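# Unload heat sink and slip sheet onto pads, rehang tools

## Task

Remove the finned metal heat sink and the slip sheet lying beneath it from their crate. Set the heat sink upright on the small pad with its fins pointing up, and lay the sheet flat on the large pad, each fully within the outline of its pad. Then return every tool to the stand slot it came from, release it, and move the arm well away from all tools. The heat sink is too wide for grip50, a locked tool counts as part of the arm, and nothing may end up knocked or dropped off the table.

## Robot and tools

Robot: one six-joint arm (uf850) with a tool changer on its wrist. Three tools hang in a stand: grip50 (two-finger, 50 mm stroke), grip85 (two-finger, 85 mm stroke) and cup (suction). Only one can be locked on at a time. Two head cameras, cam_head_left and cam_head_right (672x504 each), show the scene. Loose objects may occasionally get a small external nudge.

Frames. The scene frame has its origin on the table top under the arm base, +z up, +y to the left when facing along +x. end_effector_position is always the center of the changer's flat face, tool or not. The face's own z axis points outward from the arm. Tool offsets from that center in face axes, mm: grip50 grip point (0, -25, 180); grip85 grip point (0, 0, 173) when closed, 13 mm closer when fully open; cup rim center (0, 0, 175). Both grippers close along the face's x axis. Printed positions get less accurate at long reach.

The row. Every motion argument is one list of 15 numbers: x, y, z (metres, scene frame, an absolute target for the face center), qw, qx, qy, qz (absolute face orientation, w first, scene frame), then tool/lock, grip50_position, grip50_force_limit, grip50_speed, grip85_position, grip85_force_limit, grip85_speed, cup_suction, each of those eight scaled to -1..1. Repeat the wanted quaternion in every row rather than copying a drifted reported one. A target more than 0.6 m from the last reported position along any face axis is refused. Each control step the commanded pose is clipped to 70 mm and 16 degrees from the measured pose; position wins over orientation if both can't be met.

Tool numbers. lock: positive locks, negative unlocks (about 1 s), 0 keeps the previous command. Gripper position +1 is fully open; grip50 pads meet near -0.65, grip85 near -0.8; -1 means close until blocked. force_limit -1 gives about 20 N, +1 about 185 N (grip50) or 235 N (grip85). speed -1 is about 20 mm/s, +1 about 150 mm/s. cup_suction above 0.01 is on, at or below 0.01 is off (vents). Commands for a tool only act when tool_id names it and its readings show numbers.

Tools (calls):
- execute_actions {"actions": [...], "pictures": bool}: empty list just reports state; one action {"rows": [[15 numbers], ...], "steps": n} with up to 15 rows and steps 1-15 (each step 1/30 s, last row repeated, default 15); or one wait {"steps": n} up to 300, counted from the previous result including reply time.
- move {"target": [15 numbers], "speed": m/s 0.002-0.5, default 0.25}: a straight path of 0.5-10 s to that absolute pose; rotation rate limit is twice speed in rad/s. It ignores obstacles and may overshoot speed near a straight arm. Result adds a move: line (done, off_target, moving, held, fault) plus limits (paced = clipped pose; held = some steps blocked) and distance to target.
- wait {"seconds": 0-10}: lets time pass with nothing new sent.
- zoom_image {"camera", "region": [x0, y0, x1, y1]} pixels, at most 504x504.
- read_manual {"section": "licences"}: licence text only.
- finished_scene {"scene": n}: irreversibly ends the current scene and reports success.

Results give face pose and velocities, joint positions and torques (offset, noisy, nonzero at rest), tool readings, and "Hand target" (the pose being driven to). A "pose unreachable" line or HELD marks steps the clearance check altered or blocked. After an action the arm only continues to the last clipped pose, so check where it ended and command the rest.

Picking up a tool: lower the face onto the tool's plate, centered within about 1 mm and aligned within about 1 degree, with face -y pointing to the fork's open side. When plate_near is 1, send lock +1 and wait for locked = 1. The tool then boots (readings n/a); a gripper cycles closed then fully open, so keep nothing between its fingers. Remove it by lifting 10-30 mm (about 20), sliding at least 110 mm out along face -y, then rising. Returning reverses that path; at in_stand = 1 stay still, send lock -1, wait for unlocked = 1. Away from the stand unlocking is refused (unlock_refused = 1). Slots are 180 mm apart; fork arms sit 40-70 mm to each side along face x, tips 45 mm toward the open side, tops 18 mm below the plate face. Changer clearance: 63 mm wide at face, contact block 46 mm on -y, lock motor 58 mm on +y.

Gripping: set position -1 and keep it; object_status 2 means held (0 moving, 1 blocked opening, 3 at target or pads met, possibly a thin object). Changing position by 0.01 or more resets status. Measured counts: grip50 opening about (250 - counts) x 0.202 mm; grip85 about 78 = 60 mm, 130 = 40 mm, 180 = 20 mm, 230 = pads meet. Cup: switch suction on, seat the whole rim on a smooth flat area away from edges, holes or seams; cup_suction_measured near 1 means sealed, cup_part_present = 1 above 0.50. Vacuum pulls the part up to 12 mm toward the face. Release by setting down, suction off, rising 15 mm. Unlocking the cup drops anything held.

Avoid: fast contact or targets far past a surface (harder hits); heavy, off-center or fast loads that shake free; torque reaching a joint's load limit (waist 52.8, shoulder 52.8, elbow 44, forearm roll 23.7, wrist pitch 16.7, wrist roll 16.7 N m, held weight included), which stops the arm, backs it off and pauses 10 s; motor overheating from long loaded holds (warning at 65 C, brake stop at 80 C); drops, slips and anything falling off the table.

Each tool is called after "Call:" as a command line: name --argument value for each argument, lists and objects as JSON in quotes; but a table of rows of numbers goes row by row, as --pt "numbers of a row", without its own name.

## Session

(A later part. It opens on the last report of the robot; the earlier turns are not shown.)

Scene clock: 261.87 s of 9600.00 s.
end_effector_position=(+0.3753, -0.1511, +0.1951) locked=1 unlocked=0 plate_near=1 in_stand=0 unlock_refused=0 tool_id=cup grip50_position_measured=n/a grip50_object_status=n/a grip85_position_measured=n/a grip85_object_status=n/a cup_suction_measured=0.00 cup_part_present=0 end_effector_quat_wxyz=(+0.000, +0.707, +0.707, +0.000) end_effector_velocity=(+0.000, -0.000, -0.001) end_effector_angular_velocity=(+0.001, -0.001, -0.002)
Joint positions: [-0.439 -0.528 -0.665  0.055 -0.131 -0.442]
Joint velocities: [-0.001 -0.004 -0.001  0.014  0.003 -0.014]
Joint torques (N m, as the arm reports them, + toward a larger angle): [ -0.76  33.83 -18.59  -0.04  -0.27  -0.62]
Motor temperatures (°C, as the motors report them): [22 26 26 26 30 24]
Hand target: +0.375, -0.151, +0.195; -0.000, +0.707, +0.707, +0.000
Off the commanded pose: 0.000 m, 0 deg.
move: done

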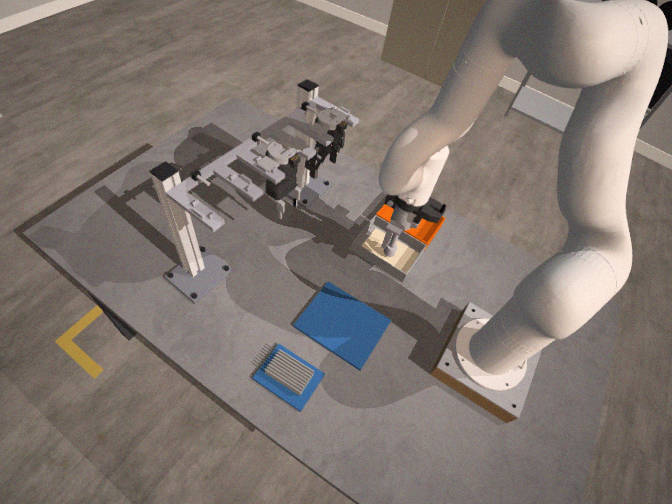

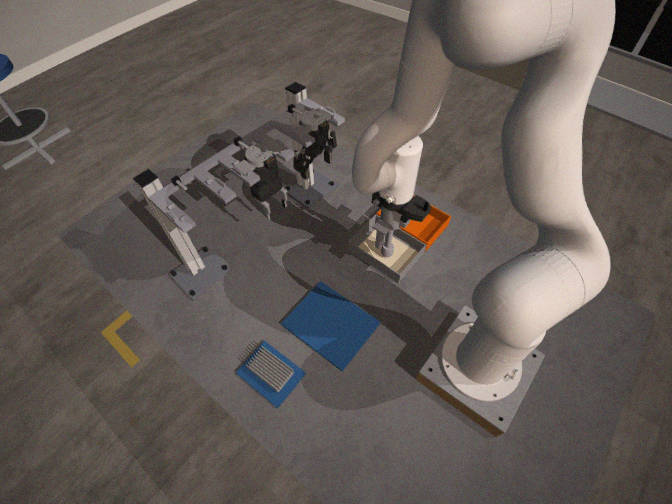

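Fine. Suction on, descend.

Call:
move --target '[0.375,-0.151,0.183,0,0.7071,0.7071,0,0,1,0,0,1,0,0,1]' --speed 0.01

Scene clock: 264.57 s of 9600.00 s.
end_effector_position=(+0.3750, -0.1510, +0.1831) locked=1 unlocked=0 plate_near=1 in_stand=0 unlock_refused=0 tool_id=cup grip50_position_measured=n/a grip50_object_status=n/a grip85_position_measured=n/a grip85_object_status=n/a cup_suction_measured=0.44 cup_part_present=0 end_effector_quat_wxyz=(-0.000, +0.707, +0.707, -0.000) end_effector_velocity=(+0.001, -0.001, -0.001) end_effector_angular_velocity=(-0.001, -0.003, -0.002)
Joint positions: [-0.438 -0.561 -0.67   0.068 -0.105 -0.455]
Joint velocities: [-0.001 -0.003 -0.002  0.006  0.004 -0.005]
Joint torques (N m, as the arm reports them, + toward a larger angle): [ -0.97  34.6  -17.63   0.16  -0.31  -0.62]
Motor temperatures (°C, as the motors report them): [22 26 26 26 30 24]
Hand target: +0.375, -0.151, +0.183; -0.000, +0.707, +0.707, +0.000
Off the commanded pose: 0.000 m, 0 deg.
move: done

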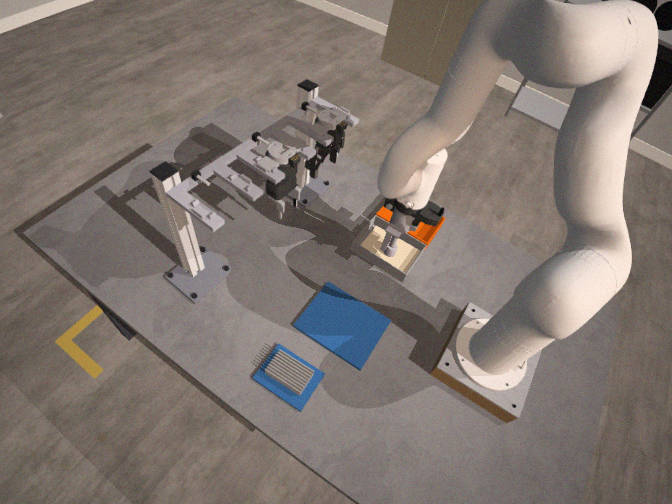

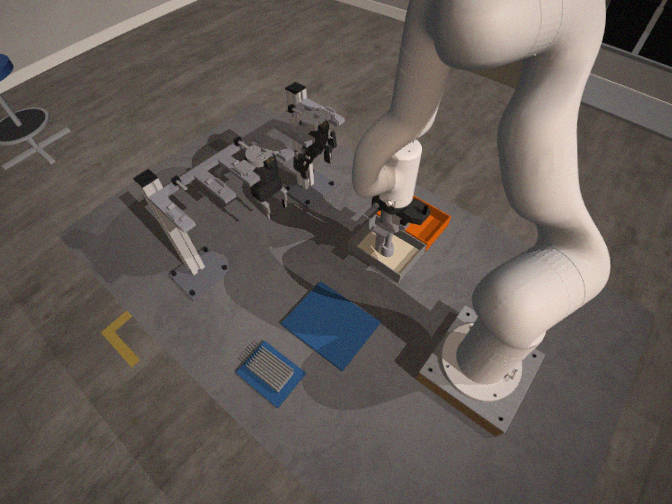

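Call:
move --target '[0.375,-0.151,0.245,0,0.7071,0.7071,0,0,1,0,0,1,0,0,1]' --speed 0.05

Call:
move --target '[0.372,0.02,0.24,0,0.7071,0.7071,0,0,1,0,0,1,0,0,1]' --speed 0.15

Call:
move --target '[0.37,0.10,0.19,0,0.7071,0.7071,0,0,1,0,0,1,0,0,1]' --speed 0.1

Call:
zoom_image --camera "cam_head_left" --region '[280, 260, 410, 380]'

Call:
zoom_image --camera "cam_head_right" --region '[265, 260, 395, 380]'

Scene clock: 270.80 s of 9600.00 s.
end_effector_position=(+0.3747, -0.1509, +0.2450) locked=1 unlocked=0 plate_near=1 in_stand=0 unlock_refused=0 tool_id=cup grip50_position_measured=n/a grip50_object_status=n/a grip85_position_measured=n/a grip85_object_status=n/a cup_suction_measured=0.98 cup_part_present=1 end_effector_quat_wxyz=(-0.000, +0.707, +0.707, -0.000) end_effector_velocity=(+0.000, +0.000, +0.002) end_effector_angular_velocity=(-0.001, -0.000, +0.001)
Joint positions: [-0.44  -0.396 -0.649  0.027 -0.249 -0.415]
Joint velocities: [ 0.001  0.004  0.    -0.002 -0.003  0.001]
Joint torques (N m, as the arm reports them, + toward a larger angle): [ -2.07  31.82 -21.7    0.07  -0.21  -0.65]
Motor temperatures (°C, as the motors report them): [22 26 26 26 30 24]
Hand target: +0.375, -0.151, +0.245; +0.000, +0.707, +0.707, -0.000
Off the commanded pose: 0.000 m, 0 deg.
move: done

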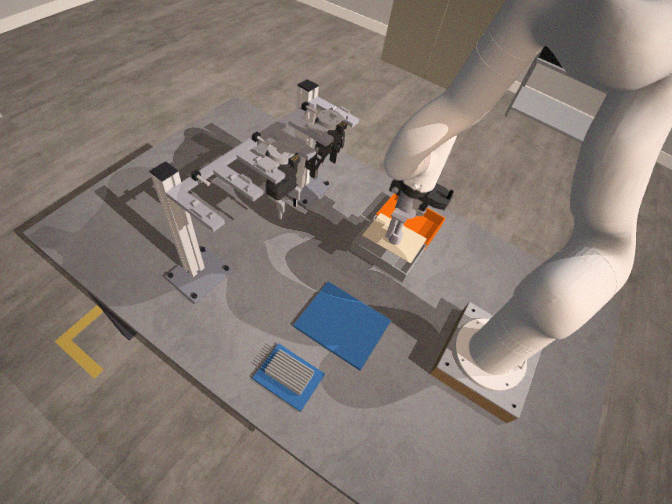

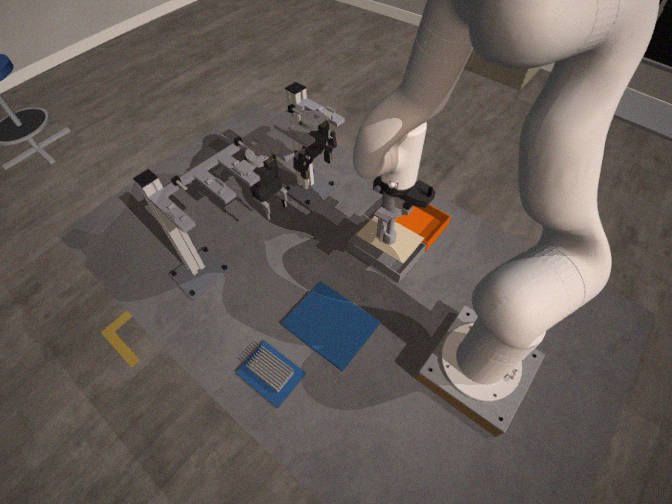

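Scene clock: 272.43 s of 9600.00 s.
end_effector_position=(+0.3725, +0.0206, +0.2399) locked=1 unlocked=0 plate_near=1 in_stand=0 unlock_refused=0 tool_id=cup grip50_position_measured=n/a grip50_object_status=n/a grip85_position_measured=n/a grip85_object_status=n/a cup_suction_measured=0.98 cup_part_present=1 end_effector_quat_wxyz=(-0.001, +0.707, +0.707, +0.002) end_effector_velocity=(+0.000, +0.002, +0.000) end_effector_angular_velocity=(-0.006, -0.000, -0.002)
Joint positions: [-0.001 -0.353 -0.563  0.039 -0.202  0.012]
Joint velocities: [ 0.008 -0.    -0.001 -0.033 -0.001  0.042]
Joint torques (N m, as the arm reports them, + toward a larger angle): [ -2.95  29.   -20.63   0.63  -0.24  -0.62]
Motor temperatures (°C, as the motors report them): [22 26 26 26 30 24]
Hand target: +0.372, +0.021, +0.240; -0.001, +0.707, +0.707, +0.001
Off the commanded pose: 0.001 m, 0 deg.
move: done

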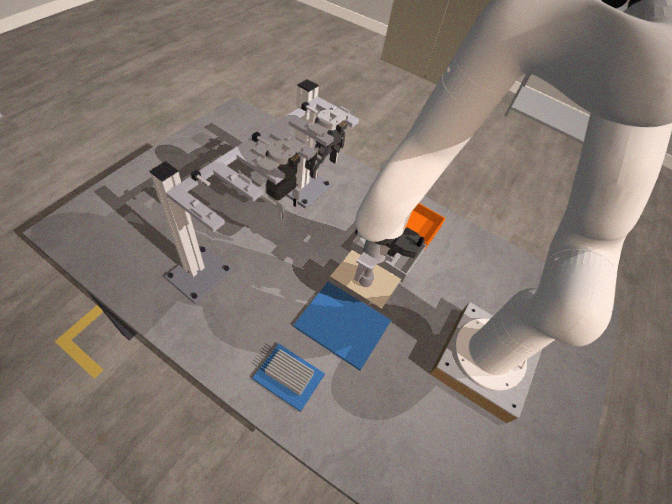

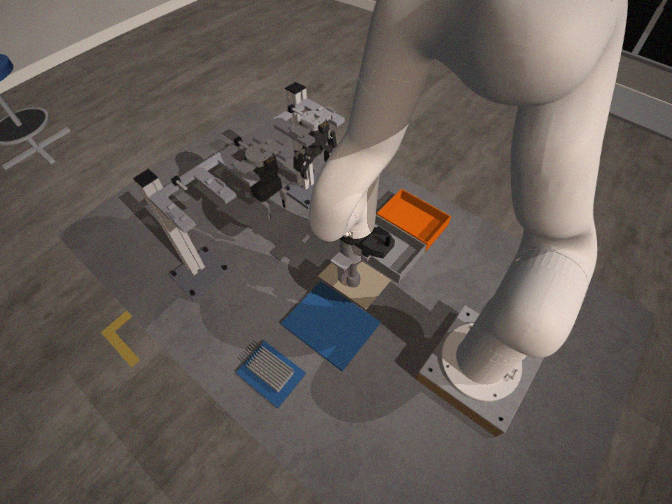

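Scene clock: 273.80 s of 9600.00 s.
end_effector_position=(+0.3703, +0.1004, +0.1900) locked=1 unlocked=0 plate_near=1 in_stand=0 unlock_refused=0 tool_id=cup grip50_position_measured=n/a grip50_object_status=n/a grip85_position_measured=n/a grip85_object_status=n/a cup_suction_measured=0.98 cup_part_present=1 end_effector_quat_wxyz=(-0.001, +0.707, +0.707, +0.001) end_effector_velocity=(-0.000, +0.001, -0.001) end_effector_angular_velocity=(-0.005, +0.000, +0.001)
Joint positions: [ 0.211 -0.509 -0.607  0.058 -0.09   0.203]
Joint velocities: [ 0.006 -0.004 -0.002 -0.05   0.001  0.054]
Joint torques (N m, as the arm reports them, + toward a larger angle): [ -1.73  31.91 -17.42   0.18  -0.26  -0.78]
Motor temperatures (°C, as the motors report them): [22 26 26 26 30 24]
Hand target: +0.370, +0.101, +0.190; -0.001, +0.707, +0.707, +0.001
Off the commanded pose: 0.000 m, 0 deg.
move: done

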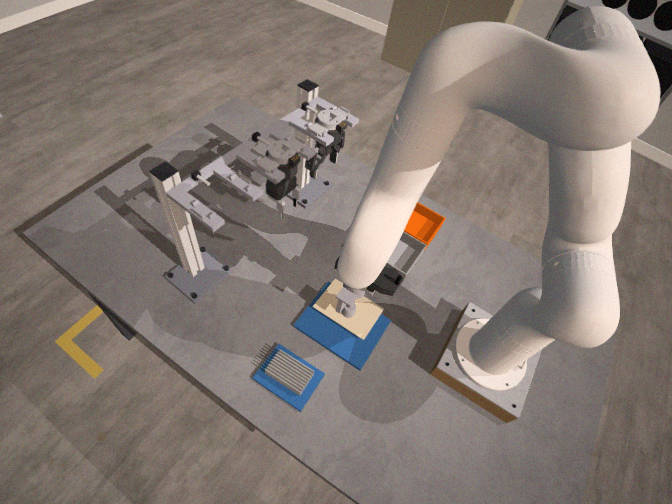

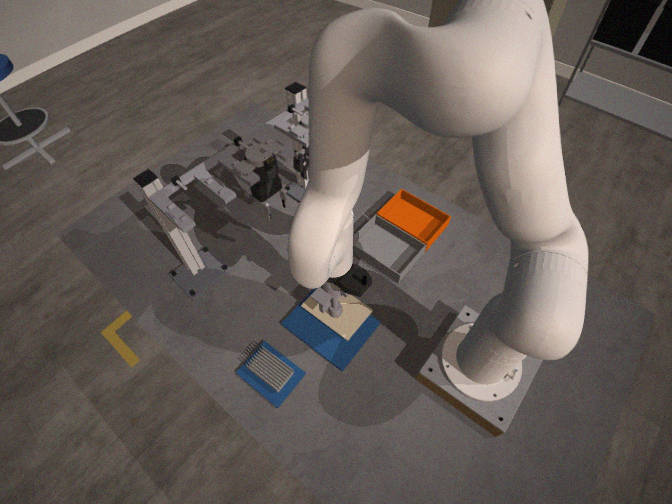

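Region (280, 260, 410, 380) of cam_head_left's 672x504 image, scaled by 3.877, with more detail than that image has; it fills the top 465 rows of this view, and the rest is white.

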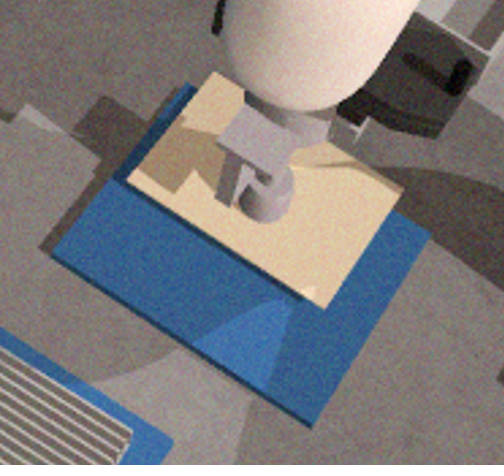

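Region (265, 260, 395, 380) of cam_head_right's 672x504 image, scaled by 3.877, with more detail than that image has; it fills the top 465 rows of this view, and the rest is white.

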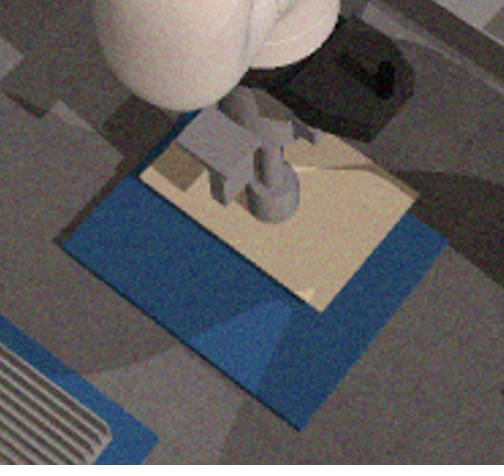

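Call:
move --target '[0.362,0.136,0.181,0,0.7071,0.7071,0,0,1,0,0,1,0,0,1]' --speed 0.04

Call:
zoom_image --camera "cam_head_left" --region '[280, 260, 410, 380]'

Call:
zoom_image --camera "cam_head_right" --region '[265, 260, 395, 380]'

Scene clock: 279.83 s of 9600.00 s.
end_effector_position=(+0.3621, +0.1361, +0.1810) locked=1 unlocked=0 plate_near=1 in_stand=0 unlock_refused=0 tool_id=cup grip50_position_measured=n/a grip50_object_status=n/a grip85_position_measured=n/a grip85_object_status=n/a cup_suction_measured=0.98 cup_part_present=1 end_effector_quat_wxyz=(-0.001, +0.707, +0.707, +0.000) end_effector_velocity=(-0.000, +0.001, -0.000) end_effector_angular_velocity=(-0.003, -0.001, +0.000)
Joint positions: [ 0.307 -0.539 -0.621  0.048 -0.073  0.31 ]
Joint velocities: [ 0.004 -0.001 -0.001 -0.048  0.     0.052]
Joint torques (N m, as the arm reports them, + toward a larger angle): [ -1.63  32.96 -16.62   0.39  -0.25  -0.64]
Motor temperatures (°C, as the motors report them): [22 26 26 26 30 24]
Hand target: +0.362, +0.136, +0.181; -0.001, +0.707, +0.707, +0.000
Off the commanded pose: 0.000 m, 0 deg.
move: done

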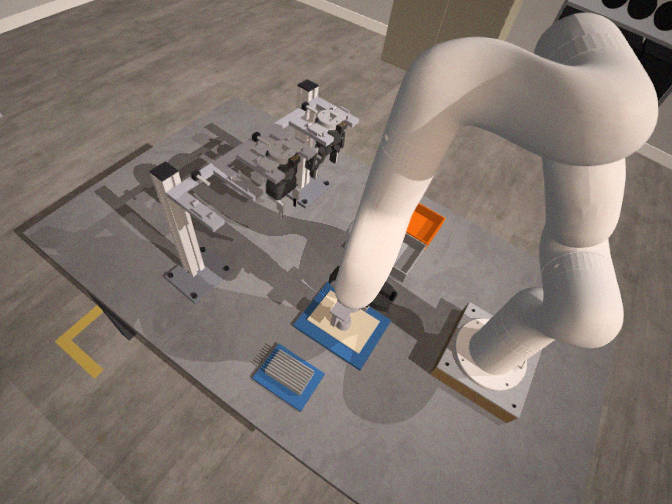

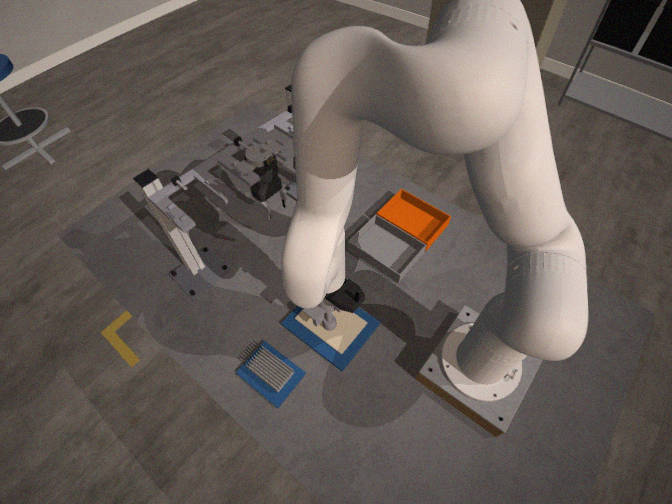

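Region (280, 260, 410, 380) of cam_head_left's 672x504 image, scaled by 3.877, with more detail than that image has; it fills the top 465 rows of this view, and the rest is white.

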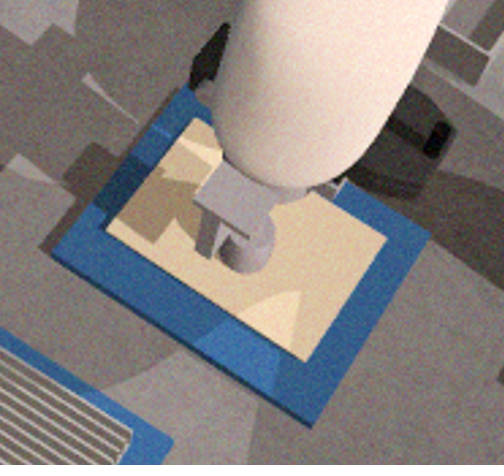

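Region (265, 260, 395, 380) of cam_head_right's 672x504 image, scaled by 3.877, with more detail than that image has; it fills the top 465 rows of this view, and the rest is white.

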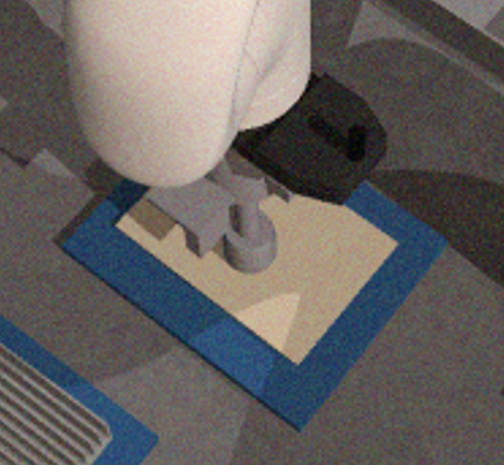

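Call:
move --target '[0.362,0.136,0.177,0,0.7071,0.7071,0,0,1,0,0,1,0,0,1]' --speed 0.006

Scene clock: 282.57 s of 9600.00 s.
end_effector_position=(+0.3620, +0.1360, +0.1771) locked=1 unlocked=0 plate_near=1 in_stand=0 unlock_refused=0 tool_id=cup grip50_position_measured=n/a grip50_object_status=n/a grip85_position_measured=n/a grip85_object_status=n/a cup_suction_measured=0.98 cup_part_present=1 end_effector_quat_wxyz=(-0.000, +0.707, +0.707, +0.000) end_effector_velocity=(-0.000, -0.000, -0.001) end_effector_angular_velocity=(-0.001, -0.000, +0.003)
Joint positions: [ 0.307 -0.55  -0.623  0.033 -0.064  0.325]
Joint velocities: [ 0.    -0.002 -0.    -0.011  0.002  0.008]
Joint torques (N m, as the arm reports them, + toward a larger angle): [ -2.26  32.53 -16.43   0.49  -0.21  -0.72]
Motor temperatures (°C, as the motors report them): [22 26 26 26 30 24]
Hand target: +0.362, +0.136, +0.177; -0.000, +0.707, +0.707, +0.000
Off the commanded pose: 0.000 m, 0 deg.
move: done

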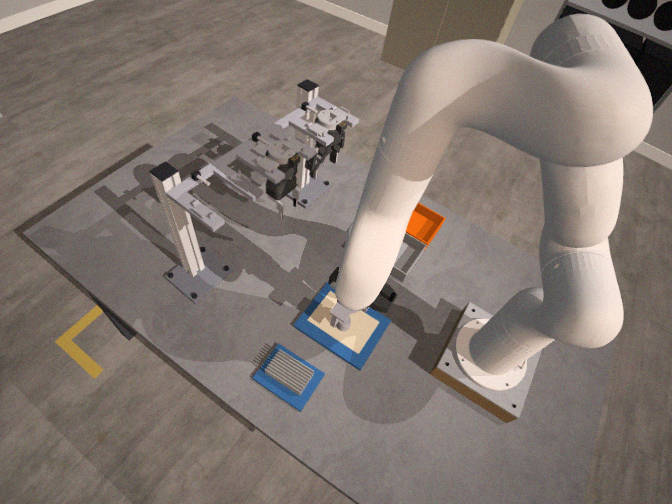

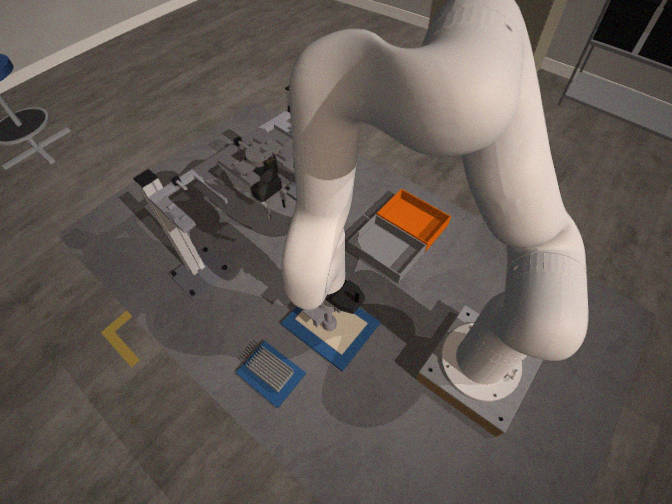

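Call:
move --target '[0.362,0.136,0.1745,0,0.7071,0.7071,0,0,1,0,0,1,0,0,1]' --speed 0.005

Call:
execute_actions --actions '[{"rows":[[0.362,0.136,0.1745,0,0.7071,0.7071,0,0,1,0,0,1,0,0,0]],"steps":15}]' --pictures false

Scene clock: 286.07 s of 9600.00 s.
end_effector_position=(+0.3623, +0.1361, +0.1758) locked=1 unlocked=0 plate_near=1 in_stand=0 unlock_refused=0 tool_id=cup grip50_position_measured=n/a grip50_object_status=n/a grip85_position_measured=n/a grip85_object_status=n/a cup_suction_measured=0.98 cup_part_present=1 end_effector_quat_wxyz=(-0.000, +0.707, +0.707, -0.000) end_effector_velocity=(-0.000, -0.000, +0.000) end_effector_angular_velocity=(+0.001, -0.002, +0.001)
Joint positions: [ 0.307 -0.555 -0.625  0.032 -0.062  0.326]
Joint velocities: [-0.001  0.001  0.003 -0.     0.004 -0.001]
Joint torques (N m, as the arm reports them, + toward a larger angle): [ -1.53   3.34 -11.51  -0.12   6.06  -0.68]
Motor temperatures (°C, as the motors report them): [22 26 26 26 30 24]
Hand target: +0.362, +0.136, +0.175; -0.000, +0.707, +0.707, -0.000
Off the commanded pose: 0.001 m, 0 deg.
move: done

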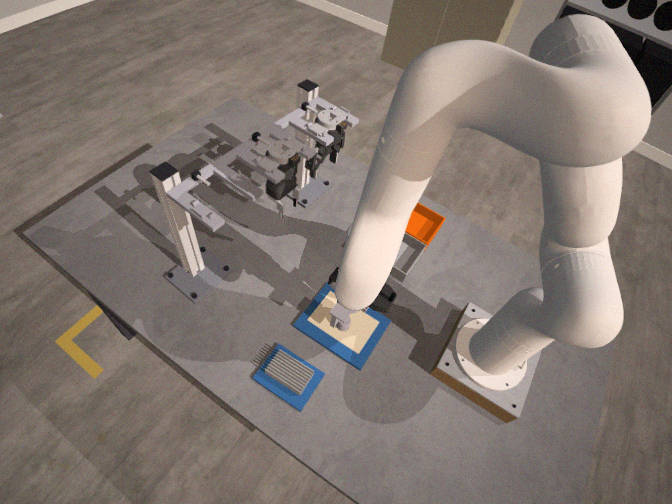

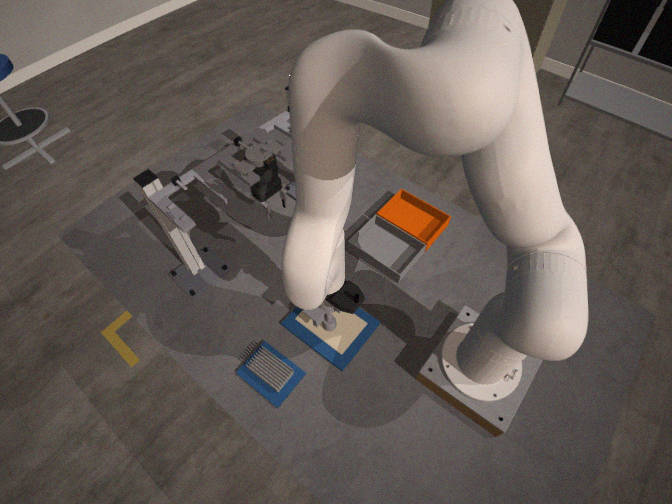

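Scene clock: 286.57 s of 9600.00 s.
end_effector_position=(+0.3623, +0.1361, +0.1761) locked=1 unlocked=0 plate_near=1 in_stand=0 unlock_refused=0 tool_id=cup grip50_position_measured=n/a grip50_object_status=n/a grip85_position_measured=n/a grip85_object_status=n/a cup_suction_measured=0.00 cup_part_present=0 end_effector_quat_wxyz=(-0.000, +0.707, +0.707, -0.000) end_effector_velocity=(+0.000, -0.000, -0.000) end_effector_angular_velocity=(-0.000, +0.000, -0.001)
Joint positions: [ 0.307 -0.554 -0.624  0.032 -0.063  0.326]
Joint velocities: [-0.    -0.001 -0.    -0.001  0.     0.002]
Joint torques (N m, as the arm reports them, + toward a larger angle): [ -0.98   1.59 -10.78   0.14   6.3   -0.58]
Motor temperatures (°C, as the motors report them): [22 26 26 26 30 24]
Hand target: +0.362, +0.136, +0.175; -0.000, +0.707, +0.707, -0.000
Off the commanded pose: 0.002 m, 0 deg.
Steps of this call (steps 1 to 15: all 15 steps of this action). Readings (end_effector_position | what the end effector reports):
1: (+0.3623, +0.1361, +0.1758) | locked=1 unlocked=0 plate_near=1 in_stand=0 unlock_refused=0 tool_id=cup grip50_position_measured=n/a grip50_object_status=n/a grip85_position_measured=n/a grip85_object_status=n/a cup_suction_measured=0.70 cup_part_present=1
2: (+0.3623, +0.1361, +0.1759) | locked=1 unlocked=0 plate_near=1 in_stand=0 unlock_refused=0 tool_id=cup grip50_position_measured=n/a grip50_object_status=n/a grip85_position_measured=n/a grip85_object_status=n/a cup_suction_measured=0.10 cup_part_present=0
4: (+0.3623, +0.1361, +0.1761) | locked=1 unlocked=0 plate_near=1 in_stand=0 unlock_refused=0 tool_id=cup grip50_position_measured=n/a grip50_object_status=n/a grip85_position_measured=n/a grip85_object_status=n/a cup_suction_measured=0.00 cup_part_present=0
8: (+0.3623, +0.1361, +0.1761) | locked=1 unlocked=0 plate_near=1 in_stand=0 unlock_refused=0 tool_id=cup grip50_position_measured=n/a grip50_object_status=n/a grip85_position_measured=n/a grip85_object_status=n/a cup_suction_measured=0.00 cup_part_present=0
15: the state above

Call:
move --target '[0.362,0.136,0.21,0,0.7071,0.7071,0,0,1,0,0,1,0,0,0]' --speed 0.05

Call:
move --target '[0.525,0.2072,0.386,0,0.7224,0.6915,0,0,1,0,0,1,0,0,0]' --speed 0.25

Call:
move --target '[0.6678,0.1988,0.386,0,0.7224,0.6915,0,0,1,0,0,1,0,0,0]' --speed 0.08

Call:
move --target '[0.6678,0.1988,0.365,0,0.7224,0.6915,0,0,1,0,0,1,0,0,0]' --speed 0.015

Scene clock: 291.10 s of 9600.00 s.
end_effector_position=(+0.3618, +0.1359, +0.2099) locked=1 unlocked=0 plate_near=1 in_stand=0 unlock_refused=0 tool_id=cup grip50_position_measured=n/a grip50_object_status=n/a grip85_position_measured=n/a grip85_object_status=n/a cup_suction_measured=0.00 cup_part_present=0 end_effector_quat_wxyz=(+0.000, +0.707, +0.707, -0.000) end_effector_velocity=(-0.000, -0.000, +0.001) end_effector_angular_velocity=(-0.001, +0.001, +0.000)
Joint positions: [ 0.307 -0.457 -0.607  0.012 -0.142  0.346]
Joint velocities: [ 0.     0.003  0.001 -0.004 -0.003  0.004]
Joint torques (N m, as the arm reports them, + toward a larger angle): [ -1.61  30.68 -18.85   0.09  -0.26  -0.67]
Motor temperatures (°C, as the motors report them): [22 26 26 26 30 24]
Hand target: +0.362, +0.136, +0.210; +0.000, +0.707, +0.707, -0.000
Off the commanded pose: 0.000 m, 0 deg.
move: done

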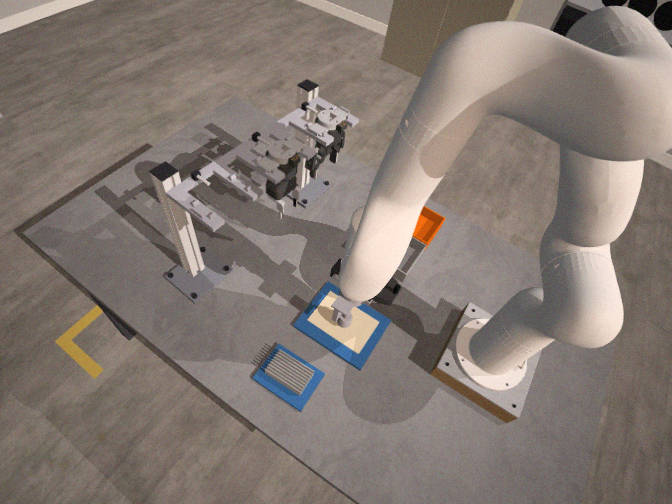

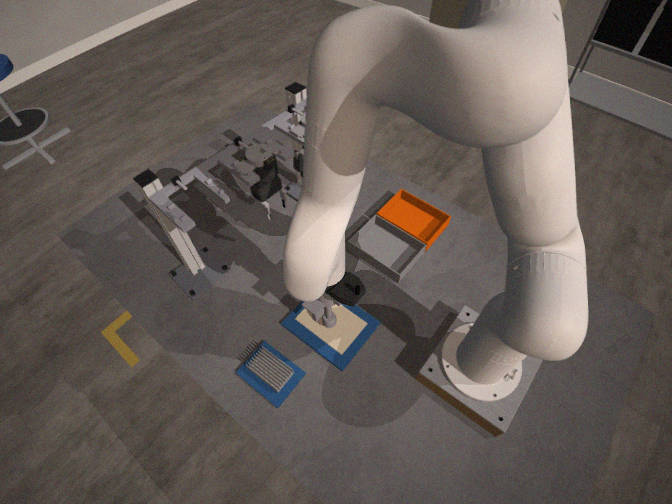

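Scene clock: 292.67 s of 9600.00 s.
end_effector_position=(+0.5239, +0.2063, +0.3868) locked=1 unlocked=0 plate_near=1 in_stand=0 unlock_refused=0 tool_id=cup grip50_position_measured=n/a grip50_object_status=n/a grip85_position_measured=n/a grip85_object_status=n/a cup_suction_measured=0.00 cup_part_present=0 end_effector_quat_wxyz=(+0.001, +0.723, +0.691, -0.001) end_effector_velocity=(+0.002, +0.000, +0.002) end_effector_angular_velocity=(+0.001, -0.002, -0.001)
Joint positions: [ 0.323 -0.441 -1.156  0.    -0.708  0.418]
Joint velocities: [-0.001 -0.001 -0.007  0.    -0.003 -0.   ]
Joint torques (N m, as the arm reports them, + toward a larger angle): [ -1.18  40.67 -31.19   0.67  -0.34  -0.62]
Motor temperatures (°C, as the motors report them): [22 26 26 26 30 24]
Hand target: +0.524, +0.206, +0.387; +0.001, +0.723, +0.691, -0.000
Off the commanded pose: 0.002 m, 0 deg.
move: done

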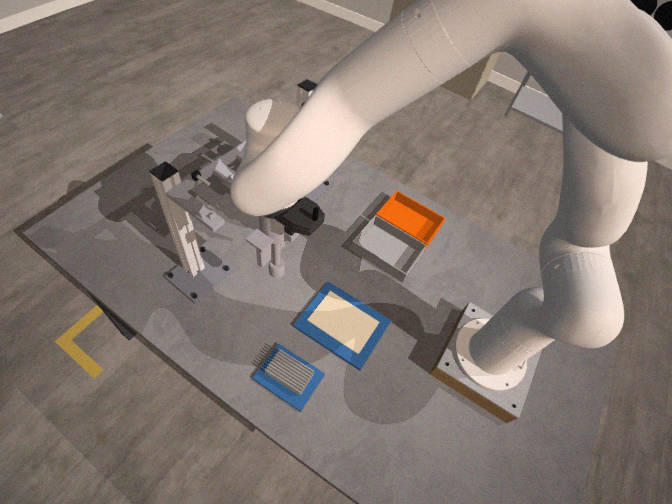

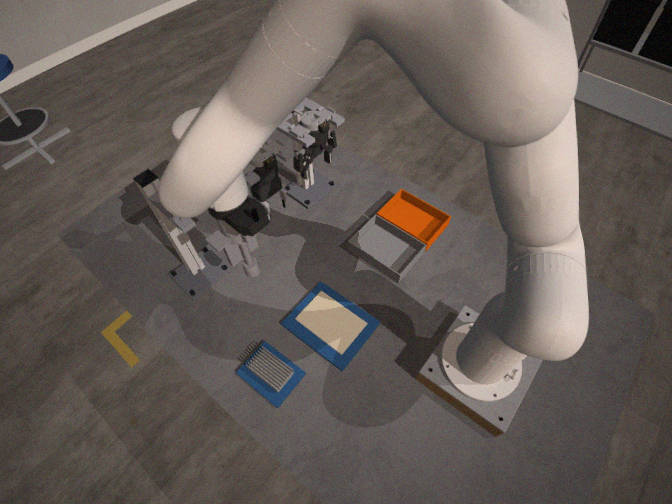

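Scene clock: 294.87 s of 9600.00 s.
end_effector_position=(+0.6675, +0.1984, +0.3866) locked=1 unlocked=0 plate_near=1 in_stand=0 unlock_refused=0 tool_id=cup grip50_position_measured=n/a grip50_object_status=n/a grip85_position_measured=n/a grip85_object_status=n/a cup_suction_measured=0.00 cup_part_present=0 end_effector_quat_wxyz=(+0.000, +0.722, +0.691, -0.000) end_effector_velocity=(+0.001, +0.000, -0.000) end_effector_angular_velocity=(-0.001, +0.001, +0.001)
Joint positions: [ 0.237 -0.756 -1.642  0.002 -0.878  0.33 ]
Joint velocities: [-0.    -0.004 -0.007 -0.    -0.003 -0.001]
Joint torques (N m, as the arm reports them, + toward a larger angle): [ -1.4   53.48 -33.18   0.58  -0.22  -0.67]
Motor temperatures (°C, as the motors report them): [22 26 26 26 30 24]
Hand target: +0.668, +0.198, +0.387; +0.000, +0.723, +0.691, -0.000
Off the commanded pose: 0.001 m, 0 deg.
move: done

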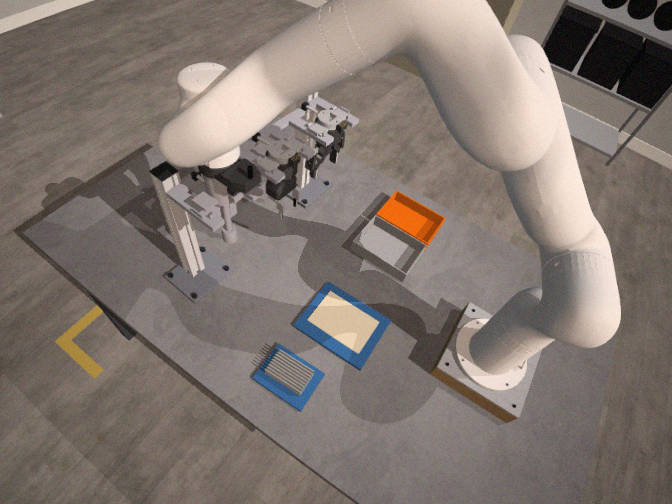

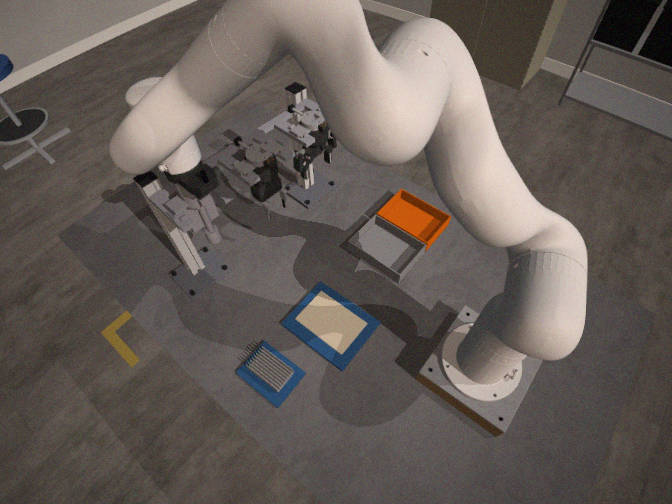

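Scene clock: 296.53 s of 9600.00 s.
end_effector_position=(+0.6679, +0.1988, +0.3653) locked=1 unlocked=0 plate_near=1 in_stand=1 unlock_refused=0 tool_id=cup grip50_position_measured=n/a grip50_object_status=n/a grip85_position_measured=n/a grip85_object_status=n/a cup_suction_measured=0.00 cup_part_present=0 end_effector_quat_wxyz=(-0.000, +0.722, +0.691, -0.000) end_effector_velocity=(+0.000, -0.000, -0.000) end_effector_angular_velocity=(-0.000, -0.001, +0.001)
Joint positions: [ 0.237 -0.779 -1.629  0.003 -0.842  0.329]
Joint velocities: [-0.     0.     0.    -0.001  0.001 -0.001]
Joint torques (N m, as the arm reports them, + toward a larger angle): [ -1.66  51.78 -32.27   0.28   0.18  -0.74]
Motor temperatures (°C, as the motors report them): [22 26 26 26 30 24]
Hand target: +0.668, +0.199, +0.365; -0.000, +0.722, +0.692, +0.000
Off the commanded pose: 0.000 m, 0 deg.
move: done

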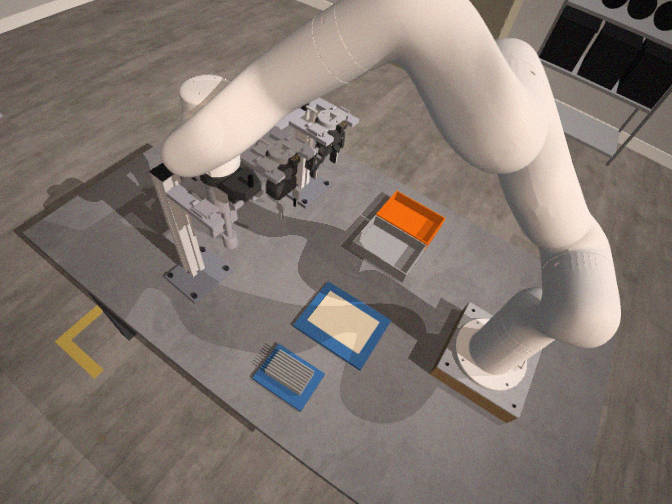

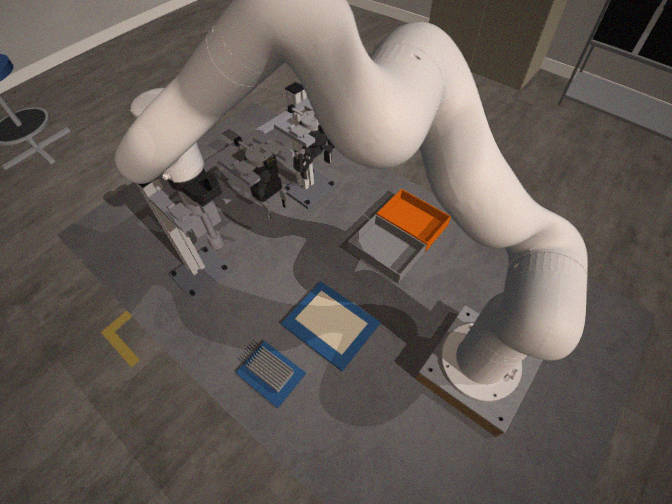

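Call:
execute_actions --actions '[{"rows":[[0.6678,0.1988,0.365,0,0.7224,0.6915,0,-1,1,0,0,1,0,0,0]],"steps":15}]' --pictures false

Call:
execute_actions --actions '[{"steps":25}]' --pictures false

Scene clock: 299.93 s of 9600.00 s.
end_effector_position=(+0.6678, +0.1988, +0.3649) locked=0 unlocked=0 plate_near=1 in_stand=1 unlock_refused=0 tool_id=none grip50_position_measured=n/a grip50_object_status=n/a grip85_position_measured=n/a grip85_object_status=n/a cup_suction_measured=n/a cup_part_present=n/a end_effector_quat_wxyz=(+0.000, +0.722, +0.692, +0.000) end_effector_velocity=(+0.000, +0.000, +0.001) end_effector_angular_velocity=(+0.002, -0.000, -0.002)
Joint positions: [ 0.237 -0.779 -1.628  0.003 -0.841  0.329]
Joint velocities: [-0.     0.001 -0.     0.003 -0.    -0.   ]
Joint torques (N m, as the arm reports them, + toward a larger angle): [ -2.63  39.77 -25.76   0.21   1.14  -1.08]
Motor temperatures (°C, as the motors report them): [22 26 26 26 30 24]
Hand target: +0.668, +0.199, +0.365; -0.000, +0.722, +0.691, +0.000
Off the commanded pose: 0.000 m, 0 deg.
Steps of this call (steps 1 to 87: nothing new was sent; steps 88 to 102: all 15 steps of this action). Readings (end_effector_position | what the end effector reports):
88: (+0.6678, +0.1988, +0.3649) | locked=1 unlocked=0 plate_near=1 in_stand=1 unlock_refused=0 tool_id=cup grip50_position_measured=n/a grip50_object_status=n/a grip85_position_measured=n/a grip85_object_status=n/a cup_suction_measured=0.00 cup_part_present=0
89: (+0.6678, +0.1988, +0.3649) | locked=1 unlocked=0 plate_near=1 in_stand=1 unlock_refused=0 tool_id=cup grip50_position_measured=n/a grip50_object_status=n/a grip85_position_measured=n/a grip85_object_status=n/a cup_suction_measured=0.00 cup_part_present=0
91: (+0.6678, +0.1988, +0.3649) | locked=1 unlocked=0 plate_near=1 in_stand=1 unlock_refused=0 tool_id=cup grip50_position_measured=n/a grip50_object_status=n/a grip85_position_measured=n/a grip85_object_status=n/a cup_suction_measured=0.00 cup_part_present=0
95: (+0.6679, +0.1988, +0.3649) | locked=0 unlocked=0 plate_near=1 in_stand=1 unlock_refused=0 tool_id=none grip50_position_measured=n/a grip50_object_status=n/a grip85_position_measured=n/a grip85_object_status=n/a cup_suction_measured=n/a cup_part_present=n/a
102: the state above

Scene clock: 300.77 s of 9600.00 s.
end_effector_position=(+0.6678, +0.1988, +0.3649) locked=0 unlocked=1 plate_near=1 in_stand=1 unlock_refused=0 tool_id=none grip50_position_measured=n/a grip50_object_status=n/a grip85_position_measured=n/a grip85_object_status=n/a cup_suction_measured=n/a cup_part_present=n/a end_effector_quat_wxyz=(+0.000, +0.722, +0.692, +0.000) end_effector_velocity=(-0.000, +0.000, -0.000) end_effector_angular_velocity=(+0.001, +0.001, +0.002)
Joint positions: [ 0.237 -0.779 -1.628  0.003 -0.841  0.329]
Joint velocities: [ 0.    -0.    -0.     0.001 -0.001 -0.002]
Joint torques (N m, as the arm reports them, + toward a larger angle): [ -1.95  41.44 -25.76   0.34   0.54  -0.79]
Motor temperatures (°C, as the motors report them): [22 26 26 26 30 24]
Hand target: +0.668, +0.199, +0.365; -0.000, +0.722, +0.691, +0.000
Off the commanded pose: 0.000 m, 0 deg.
Steps of this call (steps 1 to 25: nothing new was sent). Readings (end_effector_position | what the end effector reports):
1: (+0.6678, +0.1988, +0.3649) | locked=0 unlocked=0 plate_near=1 in_stand=1 unlock_refused=0 tool_id=none grip50_position_measured=n/a grip50_object_status=n/a grip85_position_measured=n/a grip85_object_status=n/a cup_suction_measured=n/a cup_part_present=n/a
2: (+0.6678, +0.1988, +0.3649) | locked=0 unlocked=0 plate_near=1 in_stand=1 unlock_refused=0 tool_id=none grip50_position_measured=n/a grip50_object_status=n/a grip85_position_measured=n/a grip85_object_status=n/a cup_suction_measured=n/a cup_part_present=n/a
4: (+0.6678, +0.1988, +0.3649) | locked=0 unlocked=0 plate_near=1 in_stand=1 unlock_refused=0 tool_id=none grip50_position_measured=n/a grip50_object_status=n/a grip85_position_measured=n/a grip85_object_status=n/a cup_suction_measured=n/a cup_part_present=n/a
8: (+0.6678, +0.1988, +0.3649) | locked=0 unlocked=0 plate_near=1 in_stand=1 unlock_refused=0 tool_id=none grip50_position_measured=n/a grip50_object_status=n/a grip85_position_measured=n/a grip85_object_status=n/a cup_suction_measured=n/a cup_part_present=n/a
25: the state above

Call:
move --target '[0.6678,0.1988,0.41,0,0.7224,0.6915,0,0,1,0,0,1,0,0,0]' --speed 0.06

Call:
move --target '[0.35,0.05,0.45,0,0.7224,0.6915,0,0,1,0,0,1,0,0,0]' --speed 0.3

Scene clock: 304.00 s of 9600.00 s.
end_effector_position=(+0.6675, +0.1987, +0.4098) locked=0 unlocked=1 plate_near=0 in_stand=0 unlock_refused=0 tool_id=none grip50_position_measured=n/a grip50_object_status=n/a grip85_position_measured=n/a grip85_object_status=n/a cup_suction_measured=n/a cup_part_present=n/a end_effector_quat_wxyz=(+0.000, +0.722, +0.691, -0.000) end_effector_velocity=(+0.000, +0.000, +0.002) end_effector_angular_velocity=(-0.000, -0.000, -0.001)
Joint positions: [ 0.237 -0.735 -1.662  0.003 -0.919  0.33 ]
Joint velocities: [ 0.     0.001 -0.002 -0.    -0.003  0.001]
Joint torques (N m, as the arm reports them, + toward a larger angle): [ -1.77  47.2  -29.47   0.48  -0.24  -0.68]
Motor temperatures (°C, as the motors report them): [22 26 26 26 30 24]
Hand target: +0.668, +0.199, +0.410; +0.000, +0.722, +0.691, -0.000
Off the commanded pose: 0.000 m, 0 deg.
move: done

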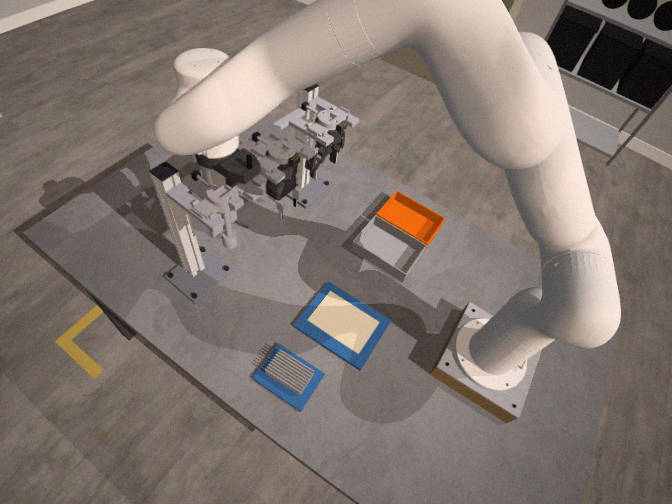

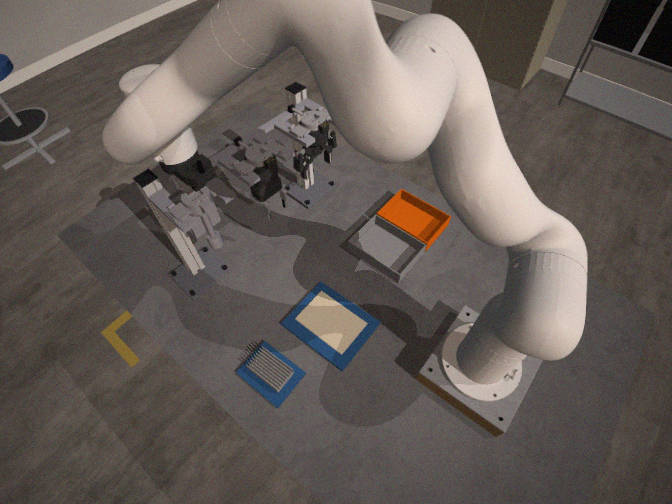

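Scene clock: 305.80 s of 9600.00 s.
end_effector_position=(+0.3500, +0.0504, +0.4487) locked=0 unlocked=1 plate_near=0 in_stand=0 unlock_refused=0 tool_id=none grip50_position_measured=n/a grip50_object_status=n/a grip85_position_measured=n/a grip85_object_status=n/a cup_suction_measured=n/a cup_part_present=n/a end_effector_quat_wxyz=(+0.000, +0.722, +0.692, -0.000) end_effector_velocity=(-0.002, -0.001, +0.000) end_effector_angular_velocity=(-0.000, +0.001, -0.001)
Joint positions: [ 0.087  0.148 -0.635  0.004 -0.775  0.178]
Joint velocities: [-0.001  0.005  0.004 -0.    -0.003  0.   ]
Joint torques (N m, as the arm reports them, + toward a larger angle): [ -1.38  15.74 -28.47   0.37  -0.23  -0.66]
Motor temperatures (°C, as the motors report them): [22 26 26 26 30 24]
Hand target: +0.350, +0.050, +0.449; +0.000, +0.722, +0.692, -0.000
Off the commanded pose: 0.001 m, 0 deg.
move: done

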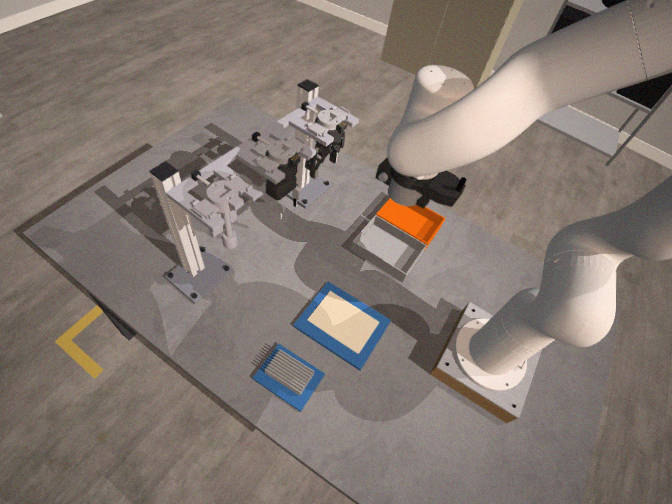

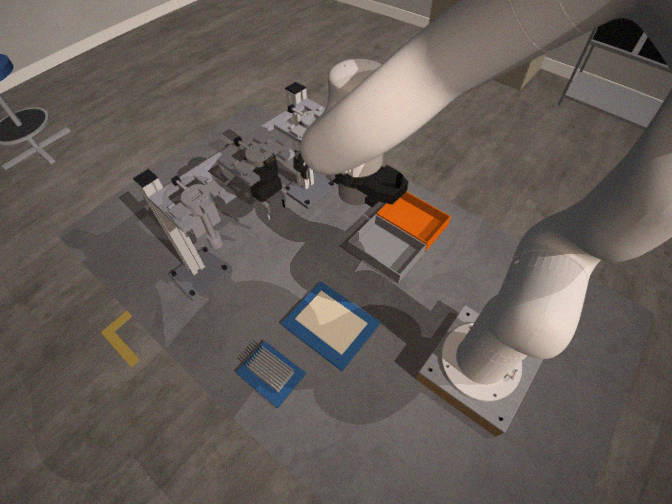

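Call:
finished_scene --scene 1

The scene is finished: the task was done.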